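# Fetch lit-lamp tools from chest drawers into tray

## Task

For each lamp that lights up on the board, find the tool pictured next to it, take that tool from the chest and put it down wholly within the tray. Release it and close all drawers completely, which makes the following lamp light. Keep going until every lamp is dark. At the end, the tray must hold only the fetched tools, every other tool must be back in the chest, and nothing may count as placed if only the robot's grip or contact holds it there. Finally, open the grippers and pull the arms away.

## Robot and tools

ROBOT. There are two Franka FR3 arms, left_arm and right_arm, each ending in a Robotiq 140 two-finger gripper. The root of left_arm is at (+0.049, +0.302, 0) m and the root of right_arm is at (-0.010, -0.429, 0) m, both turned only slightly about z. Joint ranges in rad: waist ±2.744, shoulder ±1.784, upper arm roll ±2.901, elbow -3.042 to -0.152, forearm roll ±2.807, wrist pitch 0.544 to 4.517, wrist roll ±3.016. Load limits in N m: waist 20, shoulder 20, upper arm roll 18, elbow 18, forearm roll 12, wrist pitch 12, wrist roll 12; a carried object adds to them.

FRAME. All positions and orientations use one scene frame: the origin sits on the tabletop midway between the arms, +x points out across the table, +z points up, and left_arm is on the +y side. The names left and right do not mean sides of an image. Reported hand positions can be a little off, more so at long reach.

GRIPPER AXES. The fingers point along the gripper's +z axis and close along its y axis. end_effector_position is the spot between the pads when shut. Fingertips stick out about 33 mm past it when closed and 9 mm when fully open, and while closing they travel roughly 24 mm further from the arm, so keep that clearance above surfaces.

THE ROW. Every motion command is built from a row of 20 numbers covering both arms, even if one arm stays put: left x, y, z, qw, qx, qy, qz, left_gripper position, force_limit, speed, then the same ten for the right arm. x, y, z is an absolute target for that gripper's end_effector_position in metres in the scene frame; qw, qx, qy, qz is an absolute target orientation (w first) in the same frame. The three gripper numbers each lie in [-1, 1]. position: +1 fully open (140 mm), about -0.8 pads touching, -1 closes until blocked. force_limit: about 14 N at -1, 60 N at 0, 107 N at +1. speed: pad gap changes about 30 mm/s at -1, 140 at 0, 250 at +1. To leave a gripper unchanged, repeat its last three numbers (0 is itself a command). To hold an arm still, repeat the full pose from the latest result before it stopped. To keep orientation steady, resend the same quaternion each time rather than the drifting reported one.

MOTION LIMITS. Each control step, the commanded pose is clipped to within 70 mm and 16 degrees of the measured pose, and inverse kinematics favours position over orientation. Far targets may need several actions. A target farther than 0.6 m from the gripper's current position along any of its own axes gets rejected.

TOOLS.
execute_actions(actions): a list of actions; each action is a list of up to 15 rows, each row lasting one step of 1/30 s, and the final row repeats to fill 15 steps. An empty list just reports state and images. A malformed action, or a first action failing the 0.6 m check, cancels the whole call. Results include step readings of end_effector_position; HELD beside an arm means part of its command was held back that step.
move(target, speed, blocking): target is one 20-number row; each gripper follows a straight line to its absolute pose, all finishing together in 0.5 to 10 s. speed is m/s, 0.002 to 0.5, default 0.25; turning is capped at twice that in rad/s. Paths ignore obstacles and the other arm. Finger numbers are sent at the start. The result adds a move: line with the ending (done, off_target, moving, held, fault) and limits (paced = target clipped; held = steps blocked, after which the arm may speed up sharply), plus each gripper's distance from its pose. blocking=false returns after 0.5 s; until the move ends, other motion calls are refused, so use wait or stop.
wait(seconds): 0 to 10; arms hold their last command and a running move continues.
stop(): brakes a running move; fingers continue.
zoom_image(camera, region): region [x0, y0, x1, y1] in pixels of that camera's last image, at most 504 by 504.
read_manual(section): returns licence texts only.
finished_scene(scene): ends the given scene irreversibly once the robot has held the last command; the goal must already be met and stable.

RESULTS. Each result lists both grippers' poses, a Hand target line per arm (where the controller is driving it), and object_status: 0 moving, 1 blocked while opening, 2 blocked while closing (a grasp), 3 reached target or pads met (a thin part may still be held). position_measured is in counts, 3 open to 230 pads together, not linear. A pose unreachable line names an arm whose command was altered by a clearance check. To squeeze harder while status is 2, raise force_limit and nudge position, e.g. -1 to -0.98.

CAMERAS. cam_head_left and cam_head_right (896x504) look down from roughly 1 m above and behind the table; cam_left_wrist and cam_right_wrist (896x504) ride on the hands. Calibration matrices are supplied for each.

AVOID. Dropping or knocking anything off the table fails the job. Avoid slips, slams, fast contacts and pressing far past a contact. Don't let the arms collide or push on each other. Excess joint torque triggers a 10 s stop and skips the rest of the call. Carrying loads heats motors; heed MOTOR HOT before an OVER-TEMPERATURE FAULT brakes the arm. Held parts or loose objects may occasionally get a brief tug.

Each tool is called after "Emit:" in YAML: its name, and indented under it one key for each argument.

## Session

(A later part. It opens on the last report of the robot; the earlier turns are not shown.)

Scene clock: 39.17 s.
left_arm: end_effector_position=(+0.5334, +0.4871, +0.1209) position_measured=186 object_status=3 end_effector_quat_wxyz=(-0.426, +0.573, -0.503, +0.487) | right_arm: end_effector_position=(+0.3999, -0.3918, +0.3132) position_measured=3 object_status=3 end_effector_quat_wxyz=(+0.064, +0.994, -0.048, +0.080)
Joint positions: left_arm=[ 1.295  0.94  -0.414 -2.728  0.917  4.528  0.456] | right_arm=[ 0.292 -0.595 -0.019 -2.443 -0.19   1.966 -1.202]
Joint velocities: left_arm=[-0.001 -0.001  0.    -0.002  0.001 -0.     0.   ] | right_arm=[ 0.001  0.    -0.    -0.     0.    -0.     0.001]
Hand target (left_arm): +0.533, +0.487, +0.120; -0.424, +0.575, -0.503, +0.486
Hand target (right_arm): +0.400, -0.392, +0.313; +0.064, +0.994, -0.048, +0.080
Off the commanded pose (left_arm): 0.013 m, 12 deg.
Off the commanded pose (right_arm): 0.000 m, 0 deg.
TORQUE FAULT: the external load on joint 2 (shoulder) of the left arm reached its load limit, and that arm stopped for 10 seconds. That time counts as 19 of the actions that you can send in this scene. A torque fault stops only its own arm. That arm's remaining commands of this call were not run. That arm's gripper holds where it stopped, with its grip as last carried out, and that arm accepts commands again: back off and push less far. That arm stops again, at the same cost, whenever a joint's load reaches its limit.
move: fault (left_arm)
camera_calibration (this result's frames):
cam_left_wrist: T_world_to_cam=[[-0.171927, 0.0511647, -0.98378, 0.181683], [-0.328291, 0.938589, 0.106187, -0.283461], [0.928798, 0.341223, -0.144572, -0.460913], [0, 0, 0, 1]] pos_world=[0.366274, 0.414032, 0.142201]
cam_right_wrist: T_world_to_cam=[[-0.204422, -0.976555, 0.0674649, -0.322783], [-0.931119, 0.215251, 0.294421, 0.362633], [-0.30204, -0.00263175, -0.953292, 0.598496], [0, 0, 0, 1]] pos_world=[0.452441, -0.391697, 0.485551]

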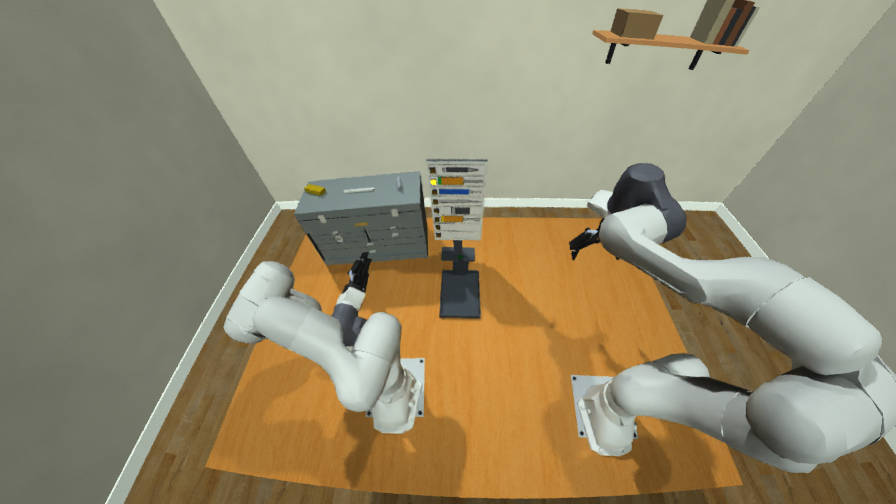

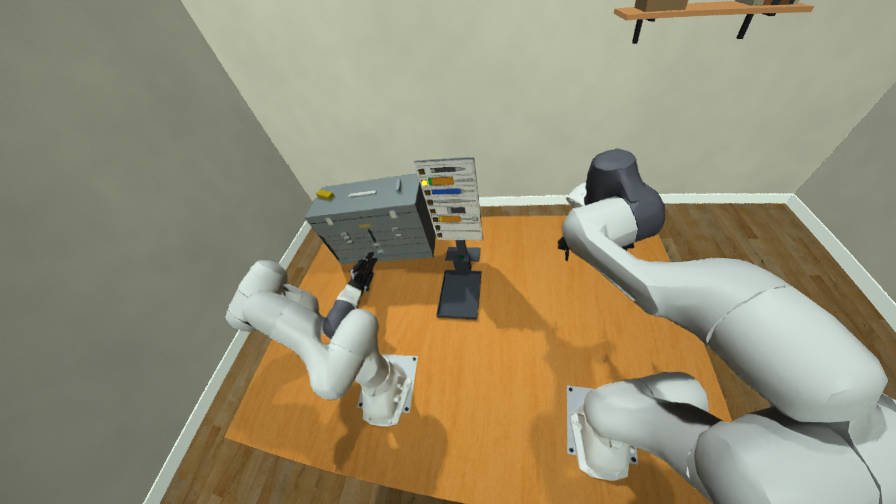

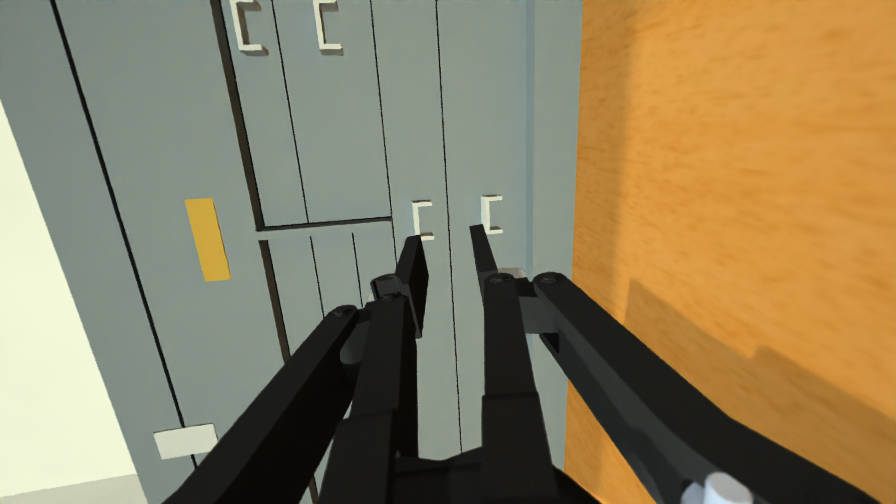

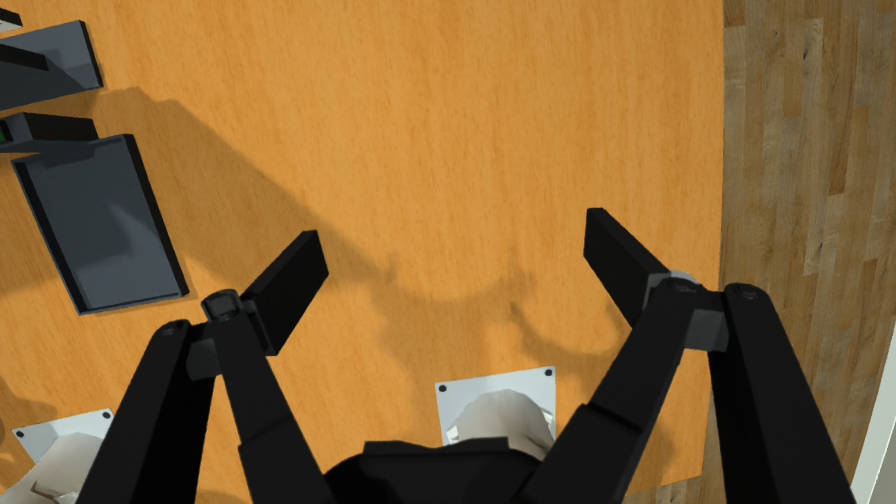

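Emit:
move:
  target: [0.45,0.42,0.4,0,1,0,0,0.1,0,0,0.4,-0.392,0.313,0.064,0.994,-0.048,0.08,1,0,0]
  speed: 0.2

Emit:
move:
  target: [0.54,0.478,0.17,0,0.924,0,0.383,0.1,0,0,0.4,-0.392,0.313,0.064,0.994,-0.048,0.08,1,0,0]
  speed: 0.2

Scene clock: 46.33 s.
left_arm: end_effector_position=(+0.4456, +0.4156, +0.3904) position_measured=117 object_status=3 end_effector_quat_wxyz=(-0.114, +0.944, -0.218, +0.220) | right_arm: end_effector_position=(+0.3999, -0.3918, +0.3132) position_measured=3 object_status=3 end_effector_quat_wxyz=(+0.064, +0.994, -0.048, +0.080)
Joint positions: left_arm=[ 1.757 -0.866 -0.741 -2.168  2.183  4.53  -3.016] | right_arm=[ 0.292 -0.595 -0.019 -2.443 -0.19   1.966 -1.202]
Joint velocities: left_arm=[-0.003  0.013  0.008 -0.011 -0.013  0.    -0.001] | right_arm=[-0.    -0.    -0.    -0.001  0.     0.001 -0.001]
Hand target (left_arm): +0.446, +0.414, +0.391; -0.110, +0.944, -0.215, +0.225
Hand target (right_arm): +0.400, -0.392, +0.313; +0.064, +0.994, -0.048, +0.080
Off the commanded pose (left_arm): 0.011 m, 39 deg; orientation clipped at the last step of the last action.
Off the commanded pose (right_arm): 0.000 m, 0 deg.
joint sent to its limit (left arm) — the command would take joint 6 (wrist pitch) past its upper limit and joint 7 (wrist roll) past its lower limit, so those joints were sent only as far as their limits.
move: off_target (left_arm); limits=paced
camera_calibration (this result's frames):
cam_left_wrist: T_world_to_cam=[[-0.506907, -0.780843, -0.365142, 0.688924], [-0.842167, 0.538961, 0.0165872, 0.15636], [0.183845, 0.315919, -0.930804, 0.3334], [0, 0, 0, 1]] pos_world=[0.419608, 0.348342, 0.559292]
cam_right_wrist: T_world_to_cam=[[-0.204422, -0.976555, 0.0674648, -0.322783], [-0.931119, 0.215251, 0.294421, 0.362633], [-0.30204, -0.00263175, -0.953292, 0.598496], [0, 0, 0, 1]] pos_world=[0.452441, -0.391697, 0.485551]

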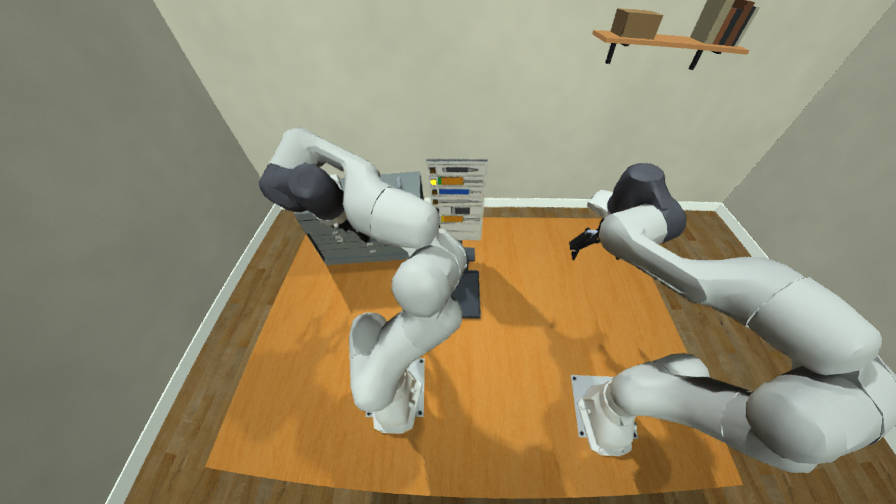

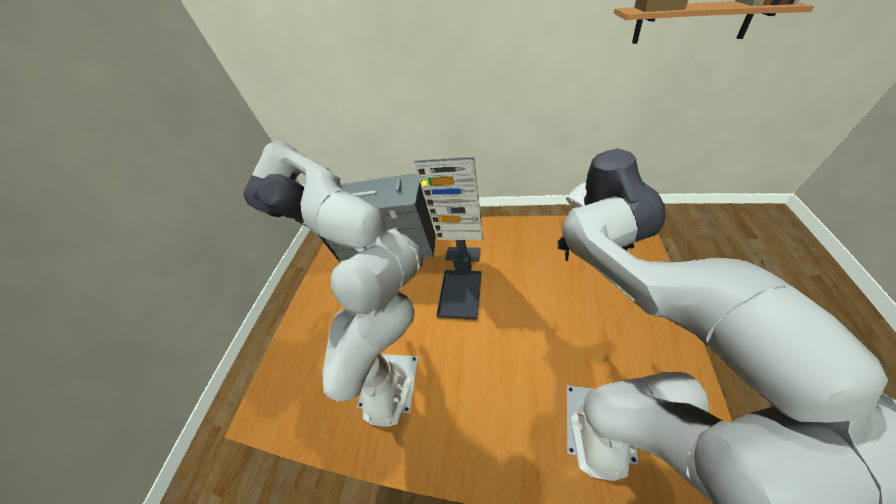

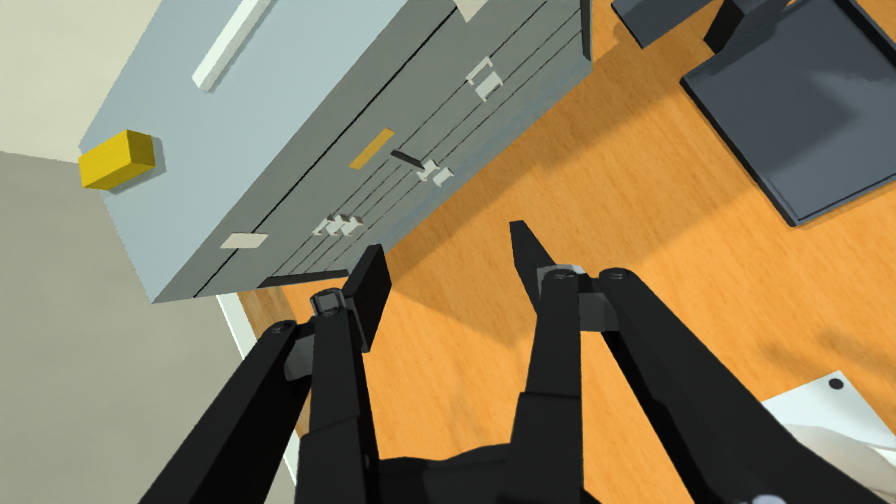

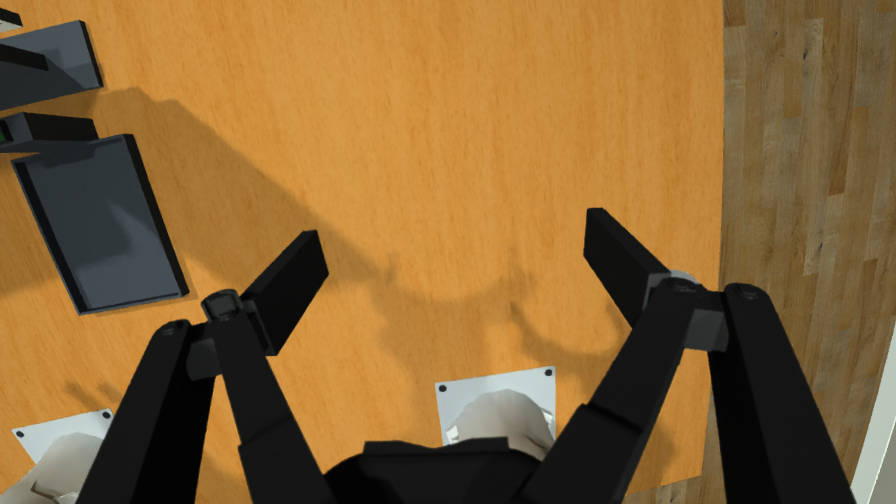

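Scene clock: 49.33 s.
left_arm: end_effector_position=(+0.5429, +0.4794, +0.1713) position_measured=117 object_status=3 end_effector_quat_wxyz=(+0.002, +0.922, +0.004, +0.386) | right_arm: end_effector_position=(+0.3999, -0.3918, +0.3132) position_measured=3 object_status=3 end_effector_quat_wxyz=(+0.064, +0.994, -0.048, +0.080)
Joint positions: left_arm=[ 1.99  -0.091 -1.233 -2.699  1.343  3.779 -2.284] | right_arm=[ 0.292 -0.595 -0.019 -2.443 -0.19   1.966 -1.202]
Joint velocities: left_arm=[ 0.001  0.002 -0.001 -0.007 -0.022  0.003  0.06 ] | right_arm=[-0.002  0.     0.     0.001 -0.     0.001  0.   ]
Hand target (left_arm): +0.543, +0.479, +0.172; -0.000, +0.922, -0.003, +0.388
Hand target (right_arm): +0.400, -0.392, +0.313; +0.064, +0.994, -0.048, +0.080
Off the commanded pose (left_arm): 0.003 m, 1 deg.
Off the commanded pose (right_arm): 0.000 m, 0 deg.
move: done
camera_calibration (this result's frames):
cam_left_wrist: T_world_to_cam=[[-0.128252, -0.984862, -0.116609, 0.557694], [-0.892643, 0.165869, -0.419137, 0.488408], [0.432134, 0.0503347, -0.900403, 0.0786984], [0, 0, 0, 1]] pos_world=[0.473491, 0.464279, 0.340602]
cam_right_wrist: T_world_to_cam=[[-0.204422, -0.976555, 0.0674648, -0.322783], [-0.931119, 0.215251, 0.294421, 0.362633], [-0.30204, -0.00263172, -0.953292, 0.598496], [0, 0, 0, 1]] pos_world=[0.452441, -0.391697, 0.485551]

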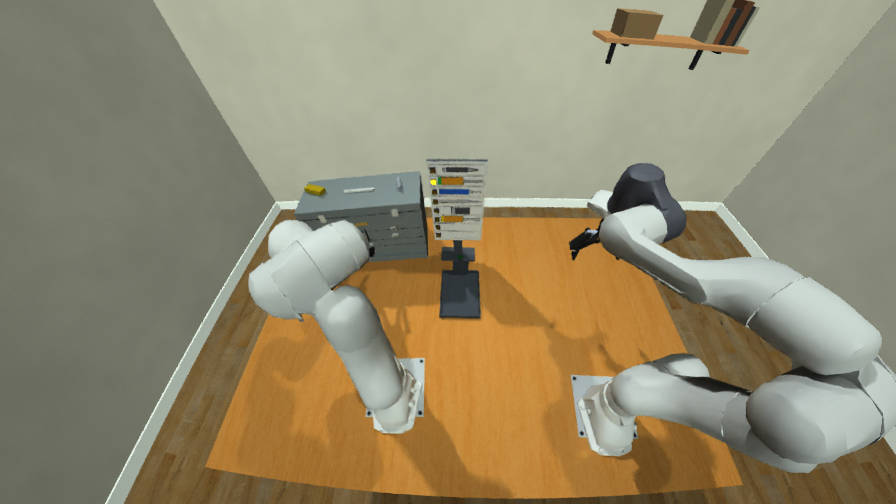

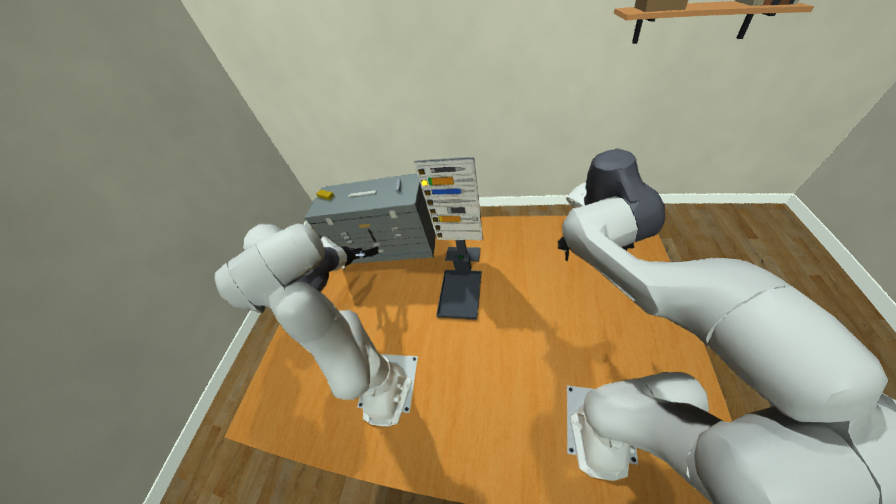

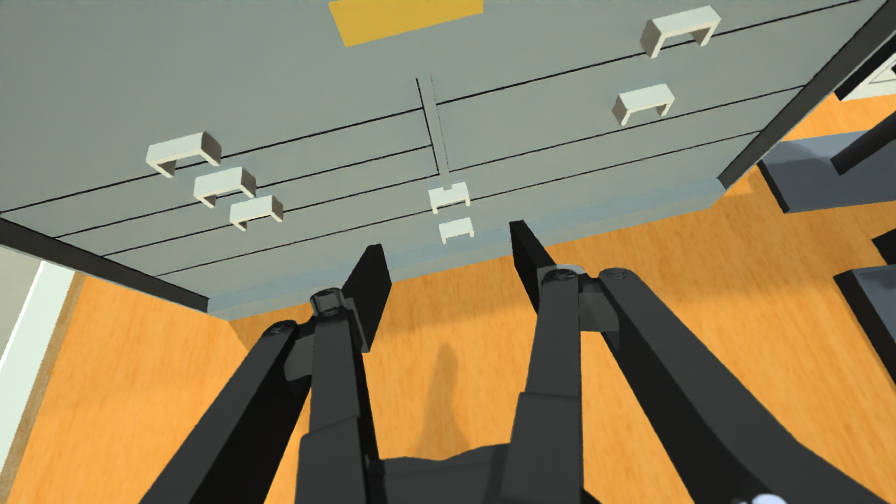

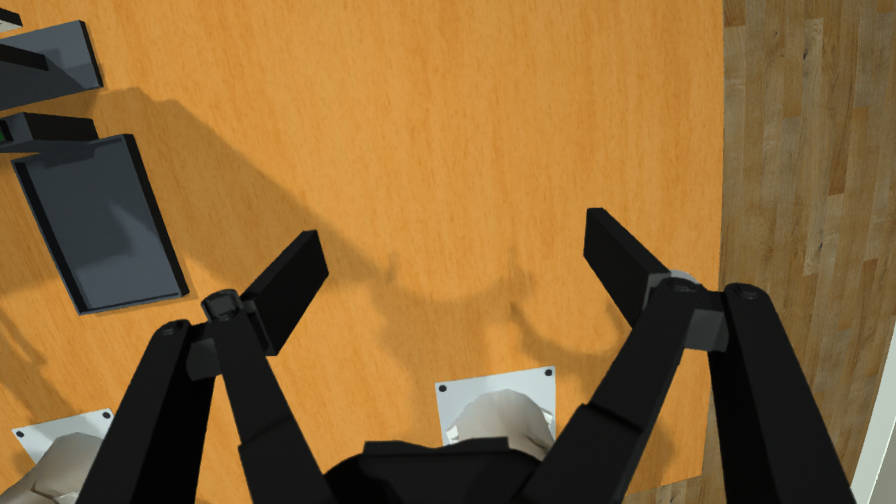

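Emit:
move:
  target: [0.57,0.478,0.18,0,0.985,0,0.174,0.1,0,0,0.4,-0.392,0.313,0.064,0.994,-0.048,0.08,1,0,0]
  speed: 0.1

Emit:
move:
  target: [0.588,0.478,0.125,0,0.985,0,0.174,0.1,0,0,0.4,-0.392,0.313,0.064,0.994,-0.048,0.08,1,0,0]
  speed: 0.05

Scene clock: 52.77 s.
left_arm: end_effector_position=(+0.5651, +0.4781, +0.1737) position_measured=117 object_status=3 end_effector_quat_wxyz=(+0.001, +0.970, -0.055, +0.236) | right_arm: end_effector_position=(+0.3999, -0.3918, +0.3132) position_measured=3 object_status=3 end_effector_quat_wxyz=(+0.064, +0.994, -0.048, +0.080)
Joint positions: left_arm=[ 2.408 -1.025 -1.479 -2.176  1.587  4.487 -3.017] | right_arm=[ 0.292 -0.595 -0.019 -2.443 -0.19   1.966 -1.202]
Joint velocities: left_arm=[ 0.009 -0.04   0.01   0.008 -0.024  0.055 -0.001] | right_arm=[ 0.001  0.    -0.001 -0.     0.001 -0.001  0.001]
Hand target (left_arm): +0.566, +0.477, +0.176; +0.004, +0.970, -0.052, +0.239
Hand target (right_arm): +0.400, -0.392, +0.313; +0.064, +0.994, -0.048, +0.080
Off the commanded pose (left_arm): 0.008 m, 10 deg.
Off the commanded pose (right_arm): 0.000 m, 0 deg.
joint sent to its limit (left arm) — the command would take joint 7 (wrist roll) past its lower limit, so that joint was sent only as far as its limit.
move: off_target (left_arm)
camera_calibration (this result's frames):
cam_left_wrist: T_world_to_cam=[[-0.269592, -0.957858, -0.0991429, 0.623472], [-0.953077, 0.280126, -0.114775, 0.436106], [0.13771, 0.0635485, -0.988432, 0.246718], [0, 0, 0, 1]] pos_world=[0.54975, 0.459355, 0.355731]
cam_right_wrist: T_world_to_cam=[[-0.204421, -0.976555, 0.0674649, -0.322783], [-0.93112, 0.21525, 0.294421, 0.362633], [-0.30204, -0.00263199, -0.953292, 0.598496], [0, 0, 0, 1]] pos_world=[0.452441, -0.391697, 0.485551]

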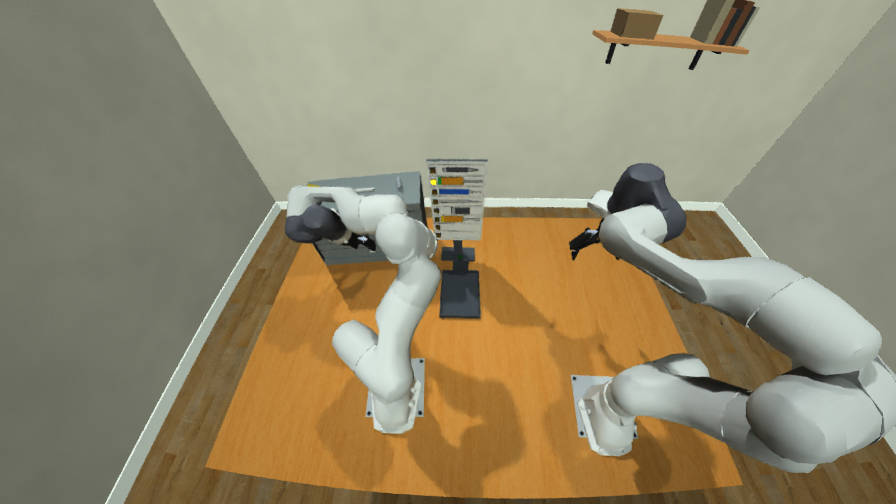

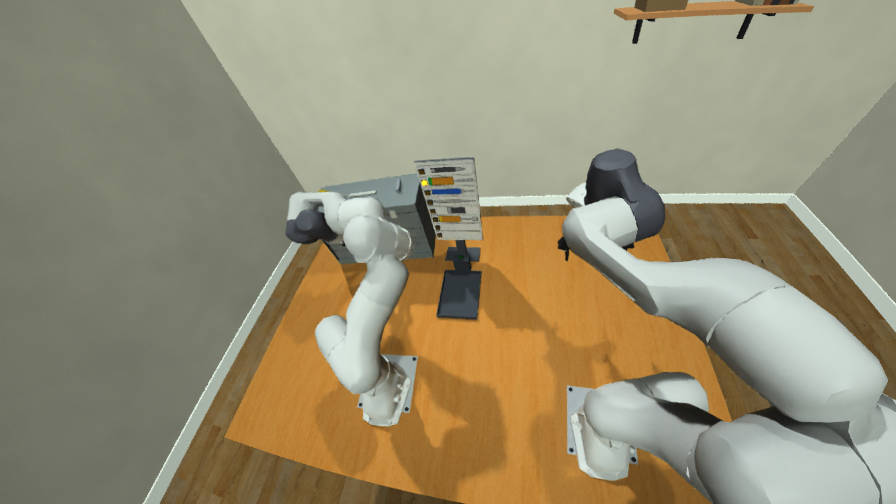

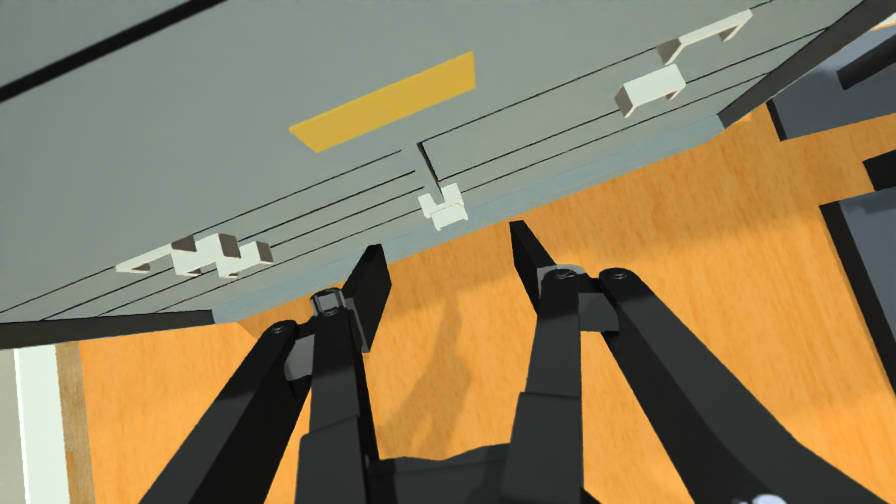

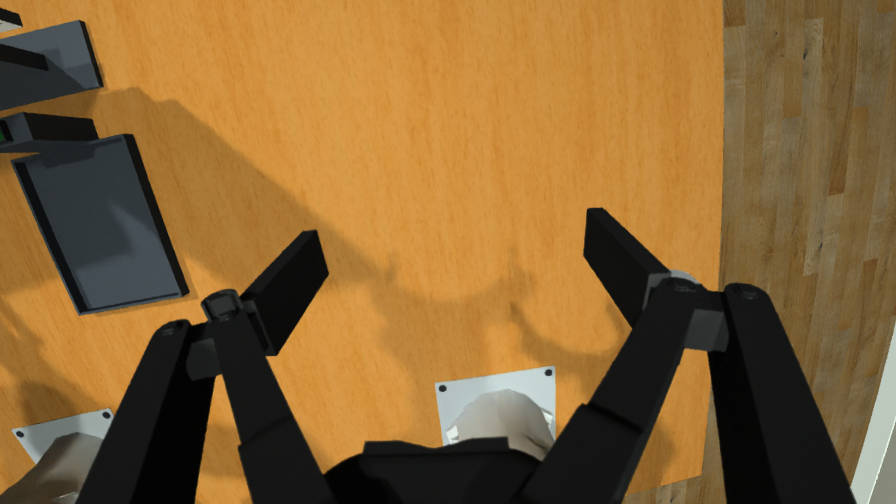

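Scene clock: 54.97 s.
left_arm: end_effector_position=(+0.5885, +0.4753, +0.1260) position_measured=117 object_status=3 end_effector_quat_wxyz=(+0.003, +0.970, -0.042, +0.238) | right_arm: end_effector_position=(+0.3999, -0.3918, +0.3132) position_measured=3 object_status=3 end_effector_quat_wxyz=(+0.064, +0.994, -0.048, +0.080)
Joint positions: left_arm=[ 2.454 -0.949 -1.648 -2.16   1.558  4.324 -3.017] | right_arm=[ 0.292 -0.595 -0.019 -2.443 -0.19   1.966 -1.202]
Joint velocities: left_arm=[ 0.001  0.05  -0.02   0.     0.024 -0.059 -0.001] | right_arm=[ 0.     0.001  0.001  0.001  0.    -0.001 -0.001]
Hand target (left_arm): +0.587, +0.478, +0.124; +0.000, +0.971, -0.038, +0.235
Hand target (right_arm): +0.400, -0.392, +0.313; +0.064, +0.994, -0.048, +0.080
Off the commanded pose (left_arm): 0.003 m, 9 deg.
Off the commanded pose (right_arm): 0.000 m, 0 deg.
joint sent to its limit (left arm) — the command would take joint 7 (wrist roll) past its lower limit, so that joint was sent only as far as its limit.
move: off_target (left_arm)
camera_calibration (this result's frames):
cam_left_wrist: T_world_to_cam=[[-0.245577, -0.965204, -0.0898558, 0.610614], [-0.959318, 0.255301, -0.120542, 0.469845], [0.139288, 0.056598, -0.988633, 0.198926], [0, 0, 0, 1]] pos_world=[0.572975, 0.458157, 0.308168]
cam_right_wrist: T_world_to_cam=[[-0.204422, -0.976555, 0.0674648, -0.322783], [-0.931119, 0.215251, 0.294421, 0.362633], [-0.30204, -0.00263174, -0.953292, 0.598496], [0, 0, 0, 1]] pos_world=[0.452441, -0.391697, 0.485551]

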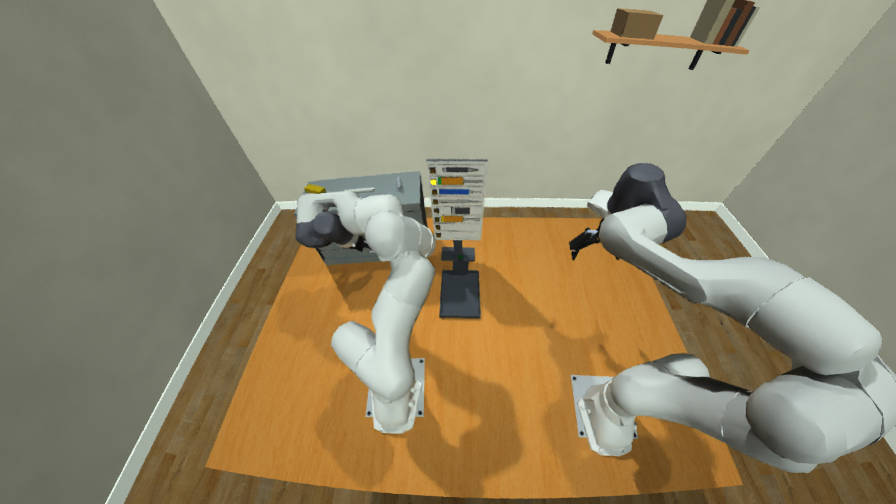

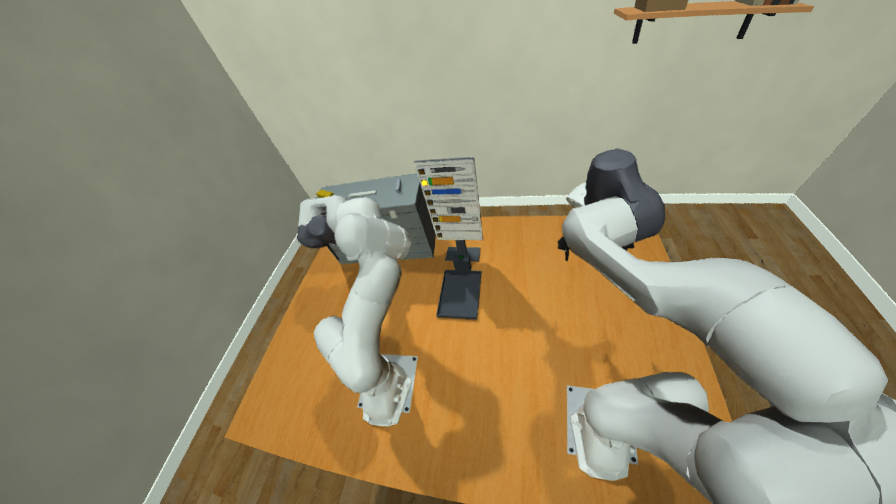

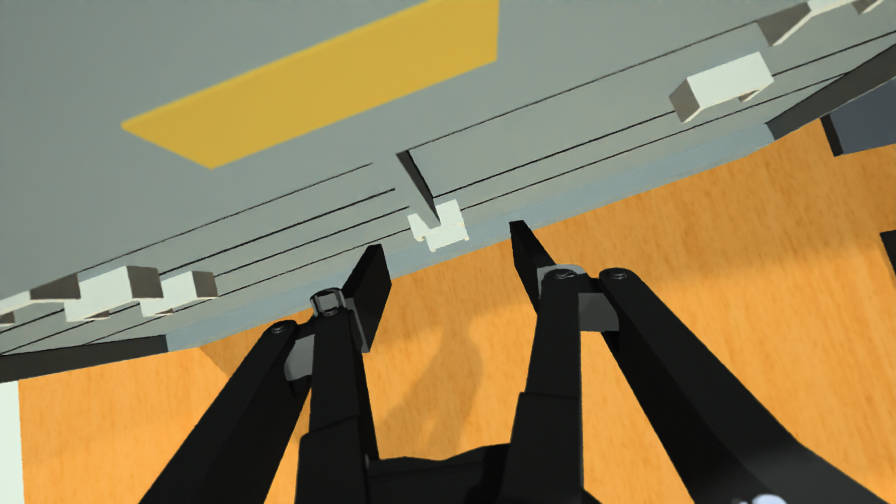

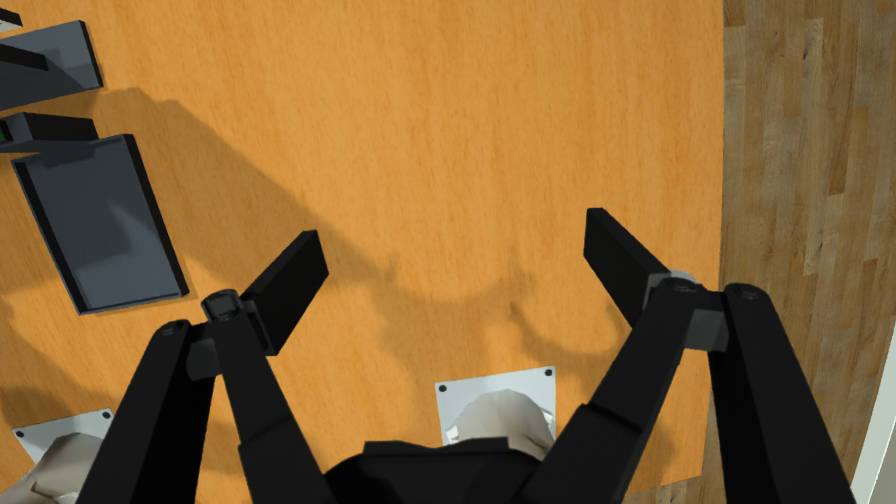

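Emit:
move:
  target: [0.5,0.45,0.45,0,0.924,0,0.383,0.1,0,0,0.4,-0.392,0.313,0.064,0.994,-0.048,0.08,1,0,0]

Emit:
move:
  target: [0.3,0.35,1.2,0,0,0,1,0.1,0,0,0.4,-0.392,0.313,0.064,0.994,-0.048,0.08,1,0,0]

Scene clock: 57.03 s.
left_arm: end_effector_position=(+0.5035, +0.4497, +0.4529) position_measured=117 object_status=3 end_effector_quat_wxyz=(-0.018, +0.890, -0.061, +0.451) | right_arm: end_effector_position=(+0.3999, -0.3918, +0.3132) position_measured=3 object_status=3 end_effector_quat_wxyz=(+0.064, +0.994, -0.048, +0.080)
Joint positions: left_arm=[ 1.833 -0.723 -0.682 -2.304  1.761  4.53  -3.017] | right_arm=[ 0.292 -0.595 -0.019 -2.443 -0.19   1.966 -1.202]
Joint velocities: left_arm=[-0.008 -0.001  0.005 -0.004  0.007  0.001  0.001] | right_arm=[-0.    -0.     0.     0.     0.001 -0.    -0.   ]
Hand target (left_arm): +0.502, +0.448, +0.452; -0.015, +0.891, -0.060, +0.449
Hand target (right_arm): +0.400, -0.392, +0.313; +0.064, +0.994, -0.048, +0.080
Off the commanded pose (left_arm): 0.005 m, 11 deg.
Off the commanded pose (right_arm): 0.000 m, 0 deg.
joint sent to its limit (left arm) — the command would take joint 6 (wrist pitch) past its upper limit and joint 7 (wrist roll) past its lower limit, so those joints were sent only as far as their limits.
move: off_target (left_arm)
camera_calibration (this result's frames):
cam_left_wrist: T_world_to_cam=[[-0.205363, -0.952307, -0.225693, 0.629849], [-0.799881, 0.296198, -0.521973, 0.51747], [0.563929, 0.0733332, -0.822561, 0.238857], [0, 0, 0, 1]] pos_world=[0.408564, 0.429019, 0.608733]
cam_right_wrist: T_world_to_cam=[[-0.204422, -0.976555, 0.0674649, -0.322783], [-0.93112, 0.21525, 0.294421, 0.362633], [-0.30204, -0.00263196, -0.953292, 0.598496], [0, 0, 0, 1]] pos_world=[0.452441, -0.391697, 0.485551]

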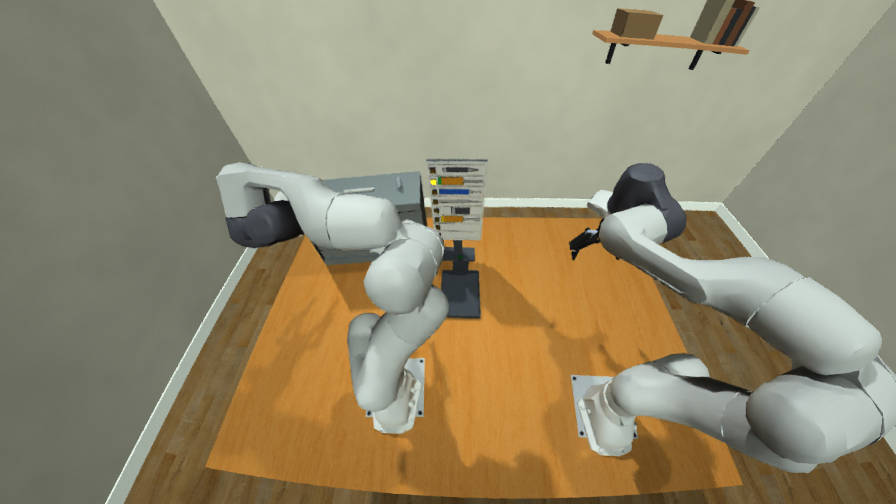

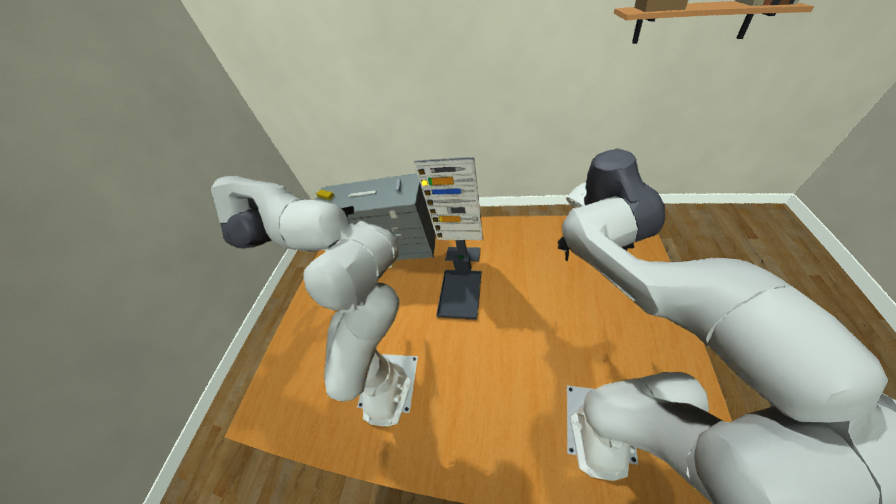

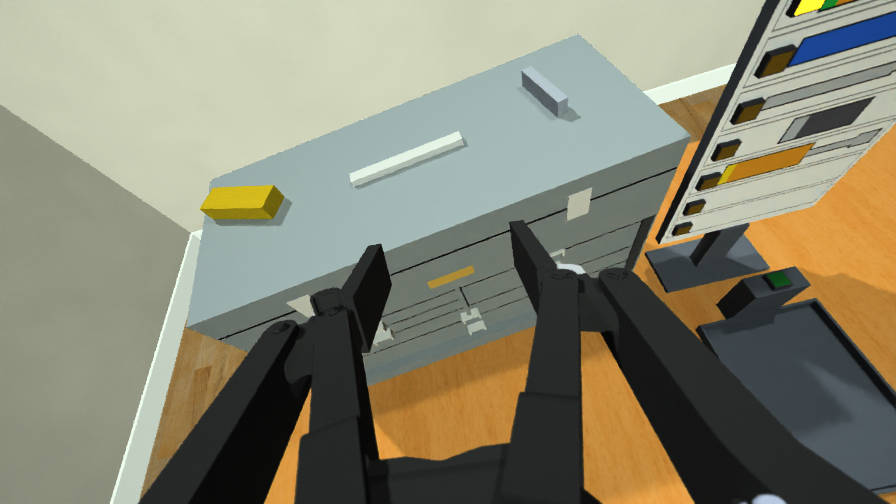

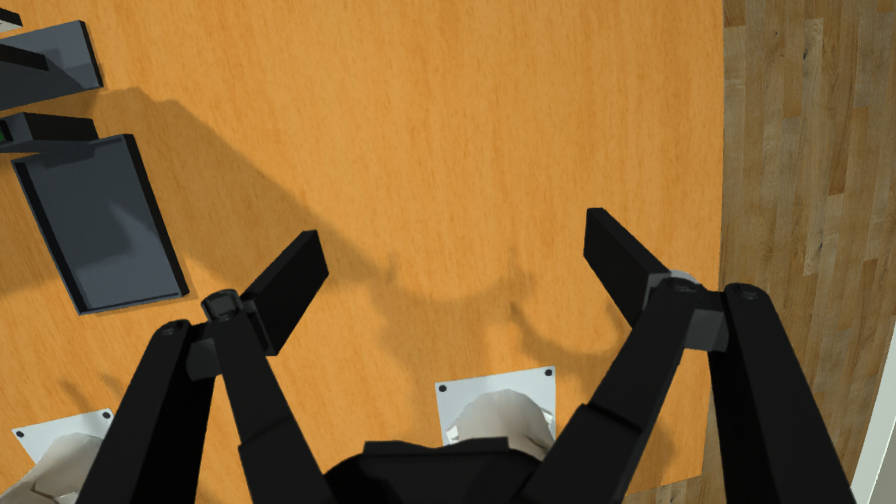

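action 0: the call puts the target (left_arm/x, left_arm/y, left_arm/z) 0.604 m from left_arm's end_effector_position in the last result along the gripper's own z axis as it stood there; a target may be at most 0.6 m away along each of those axes, so nothing of the call was run and nothing moved. Command a nearer target, and go on from there in a later call.


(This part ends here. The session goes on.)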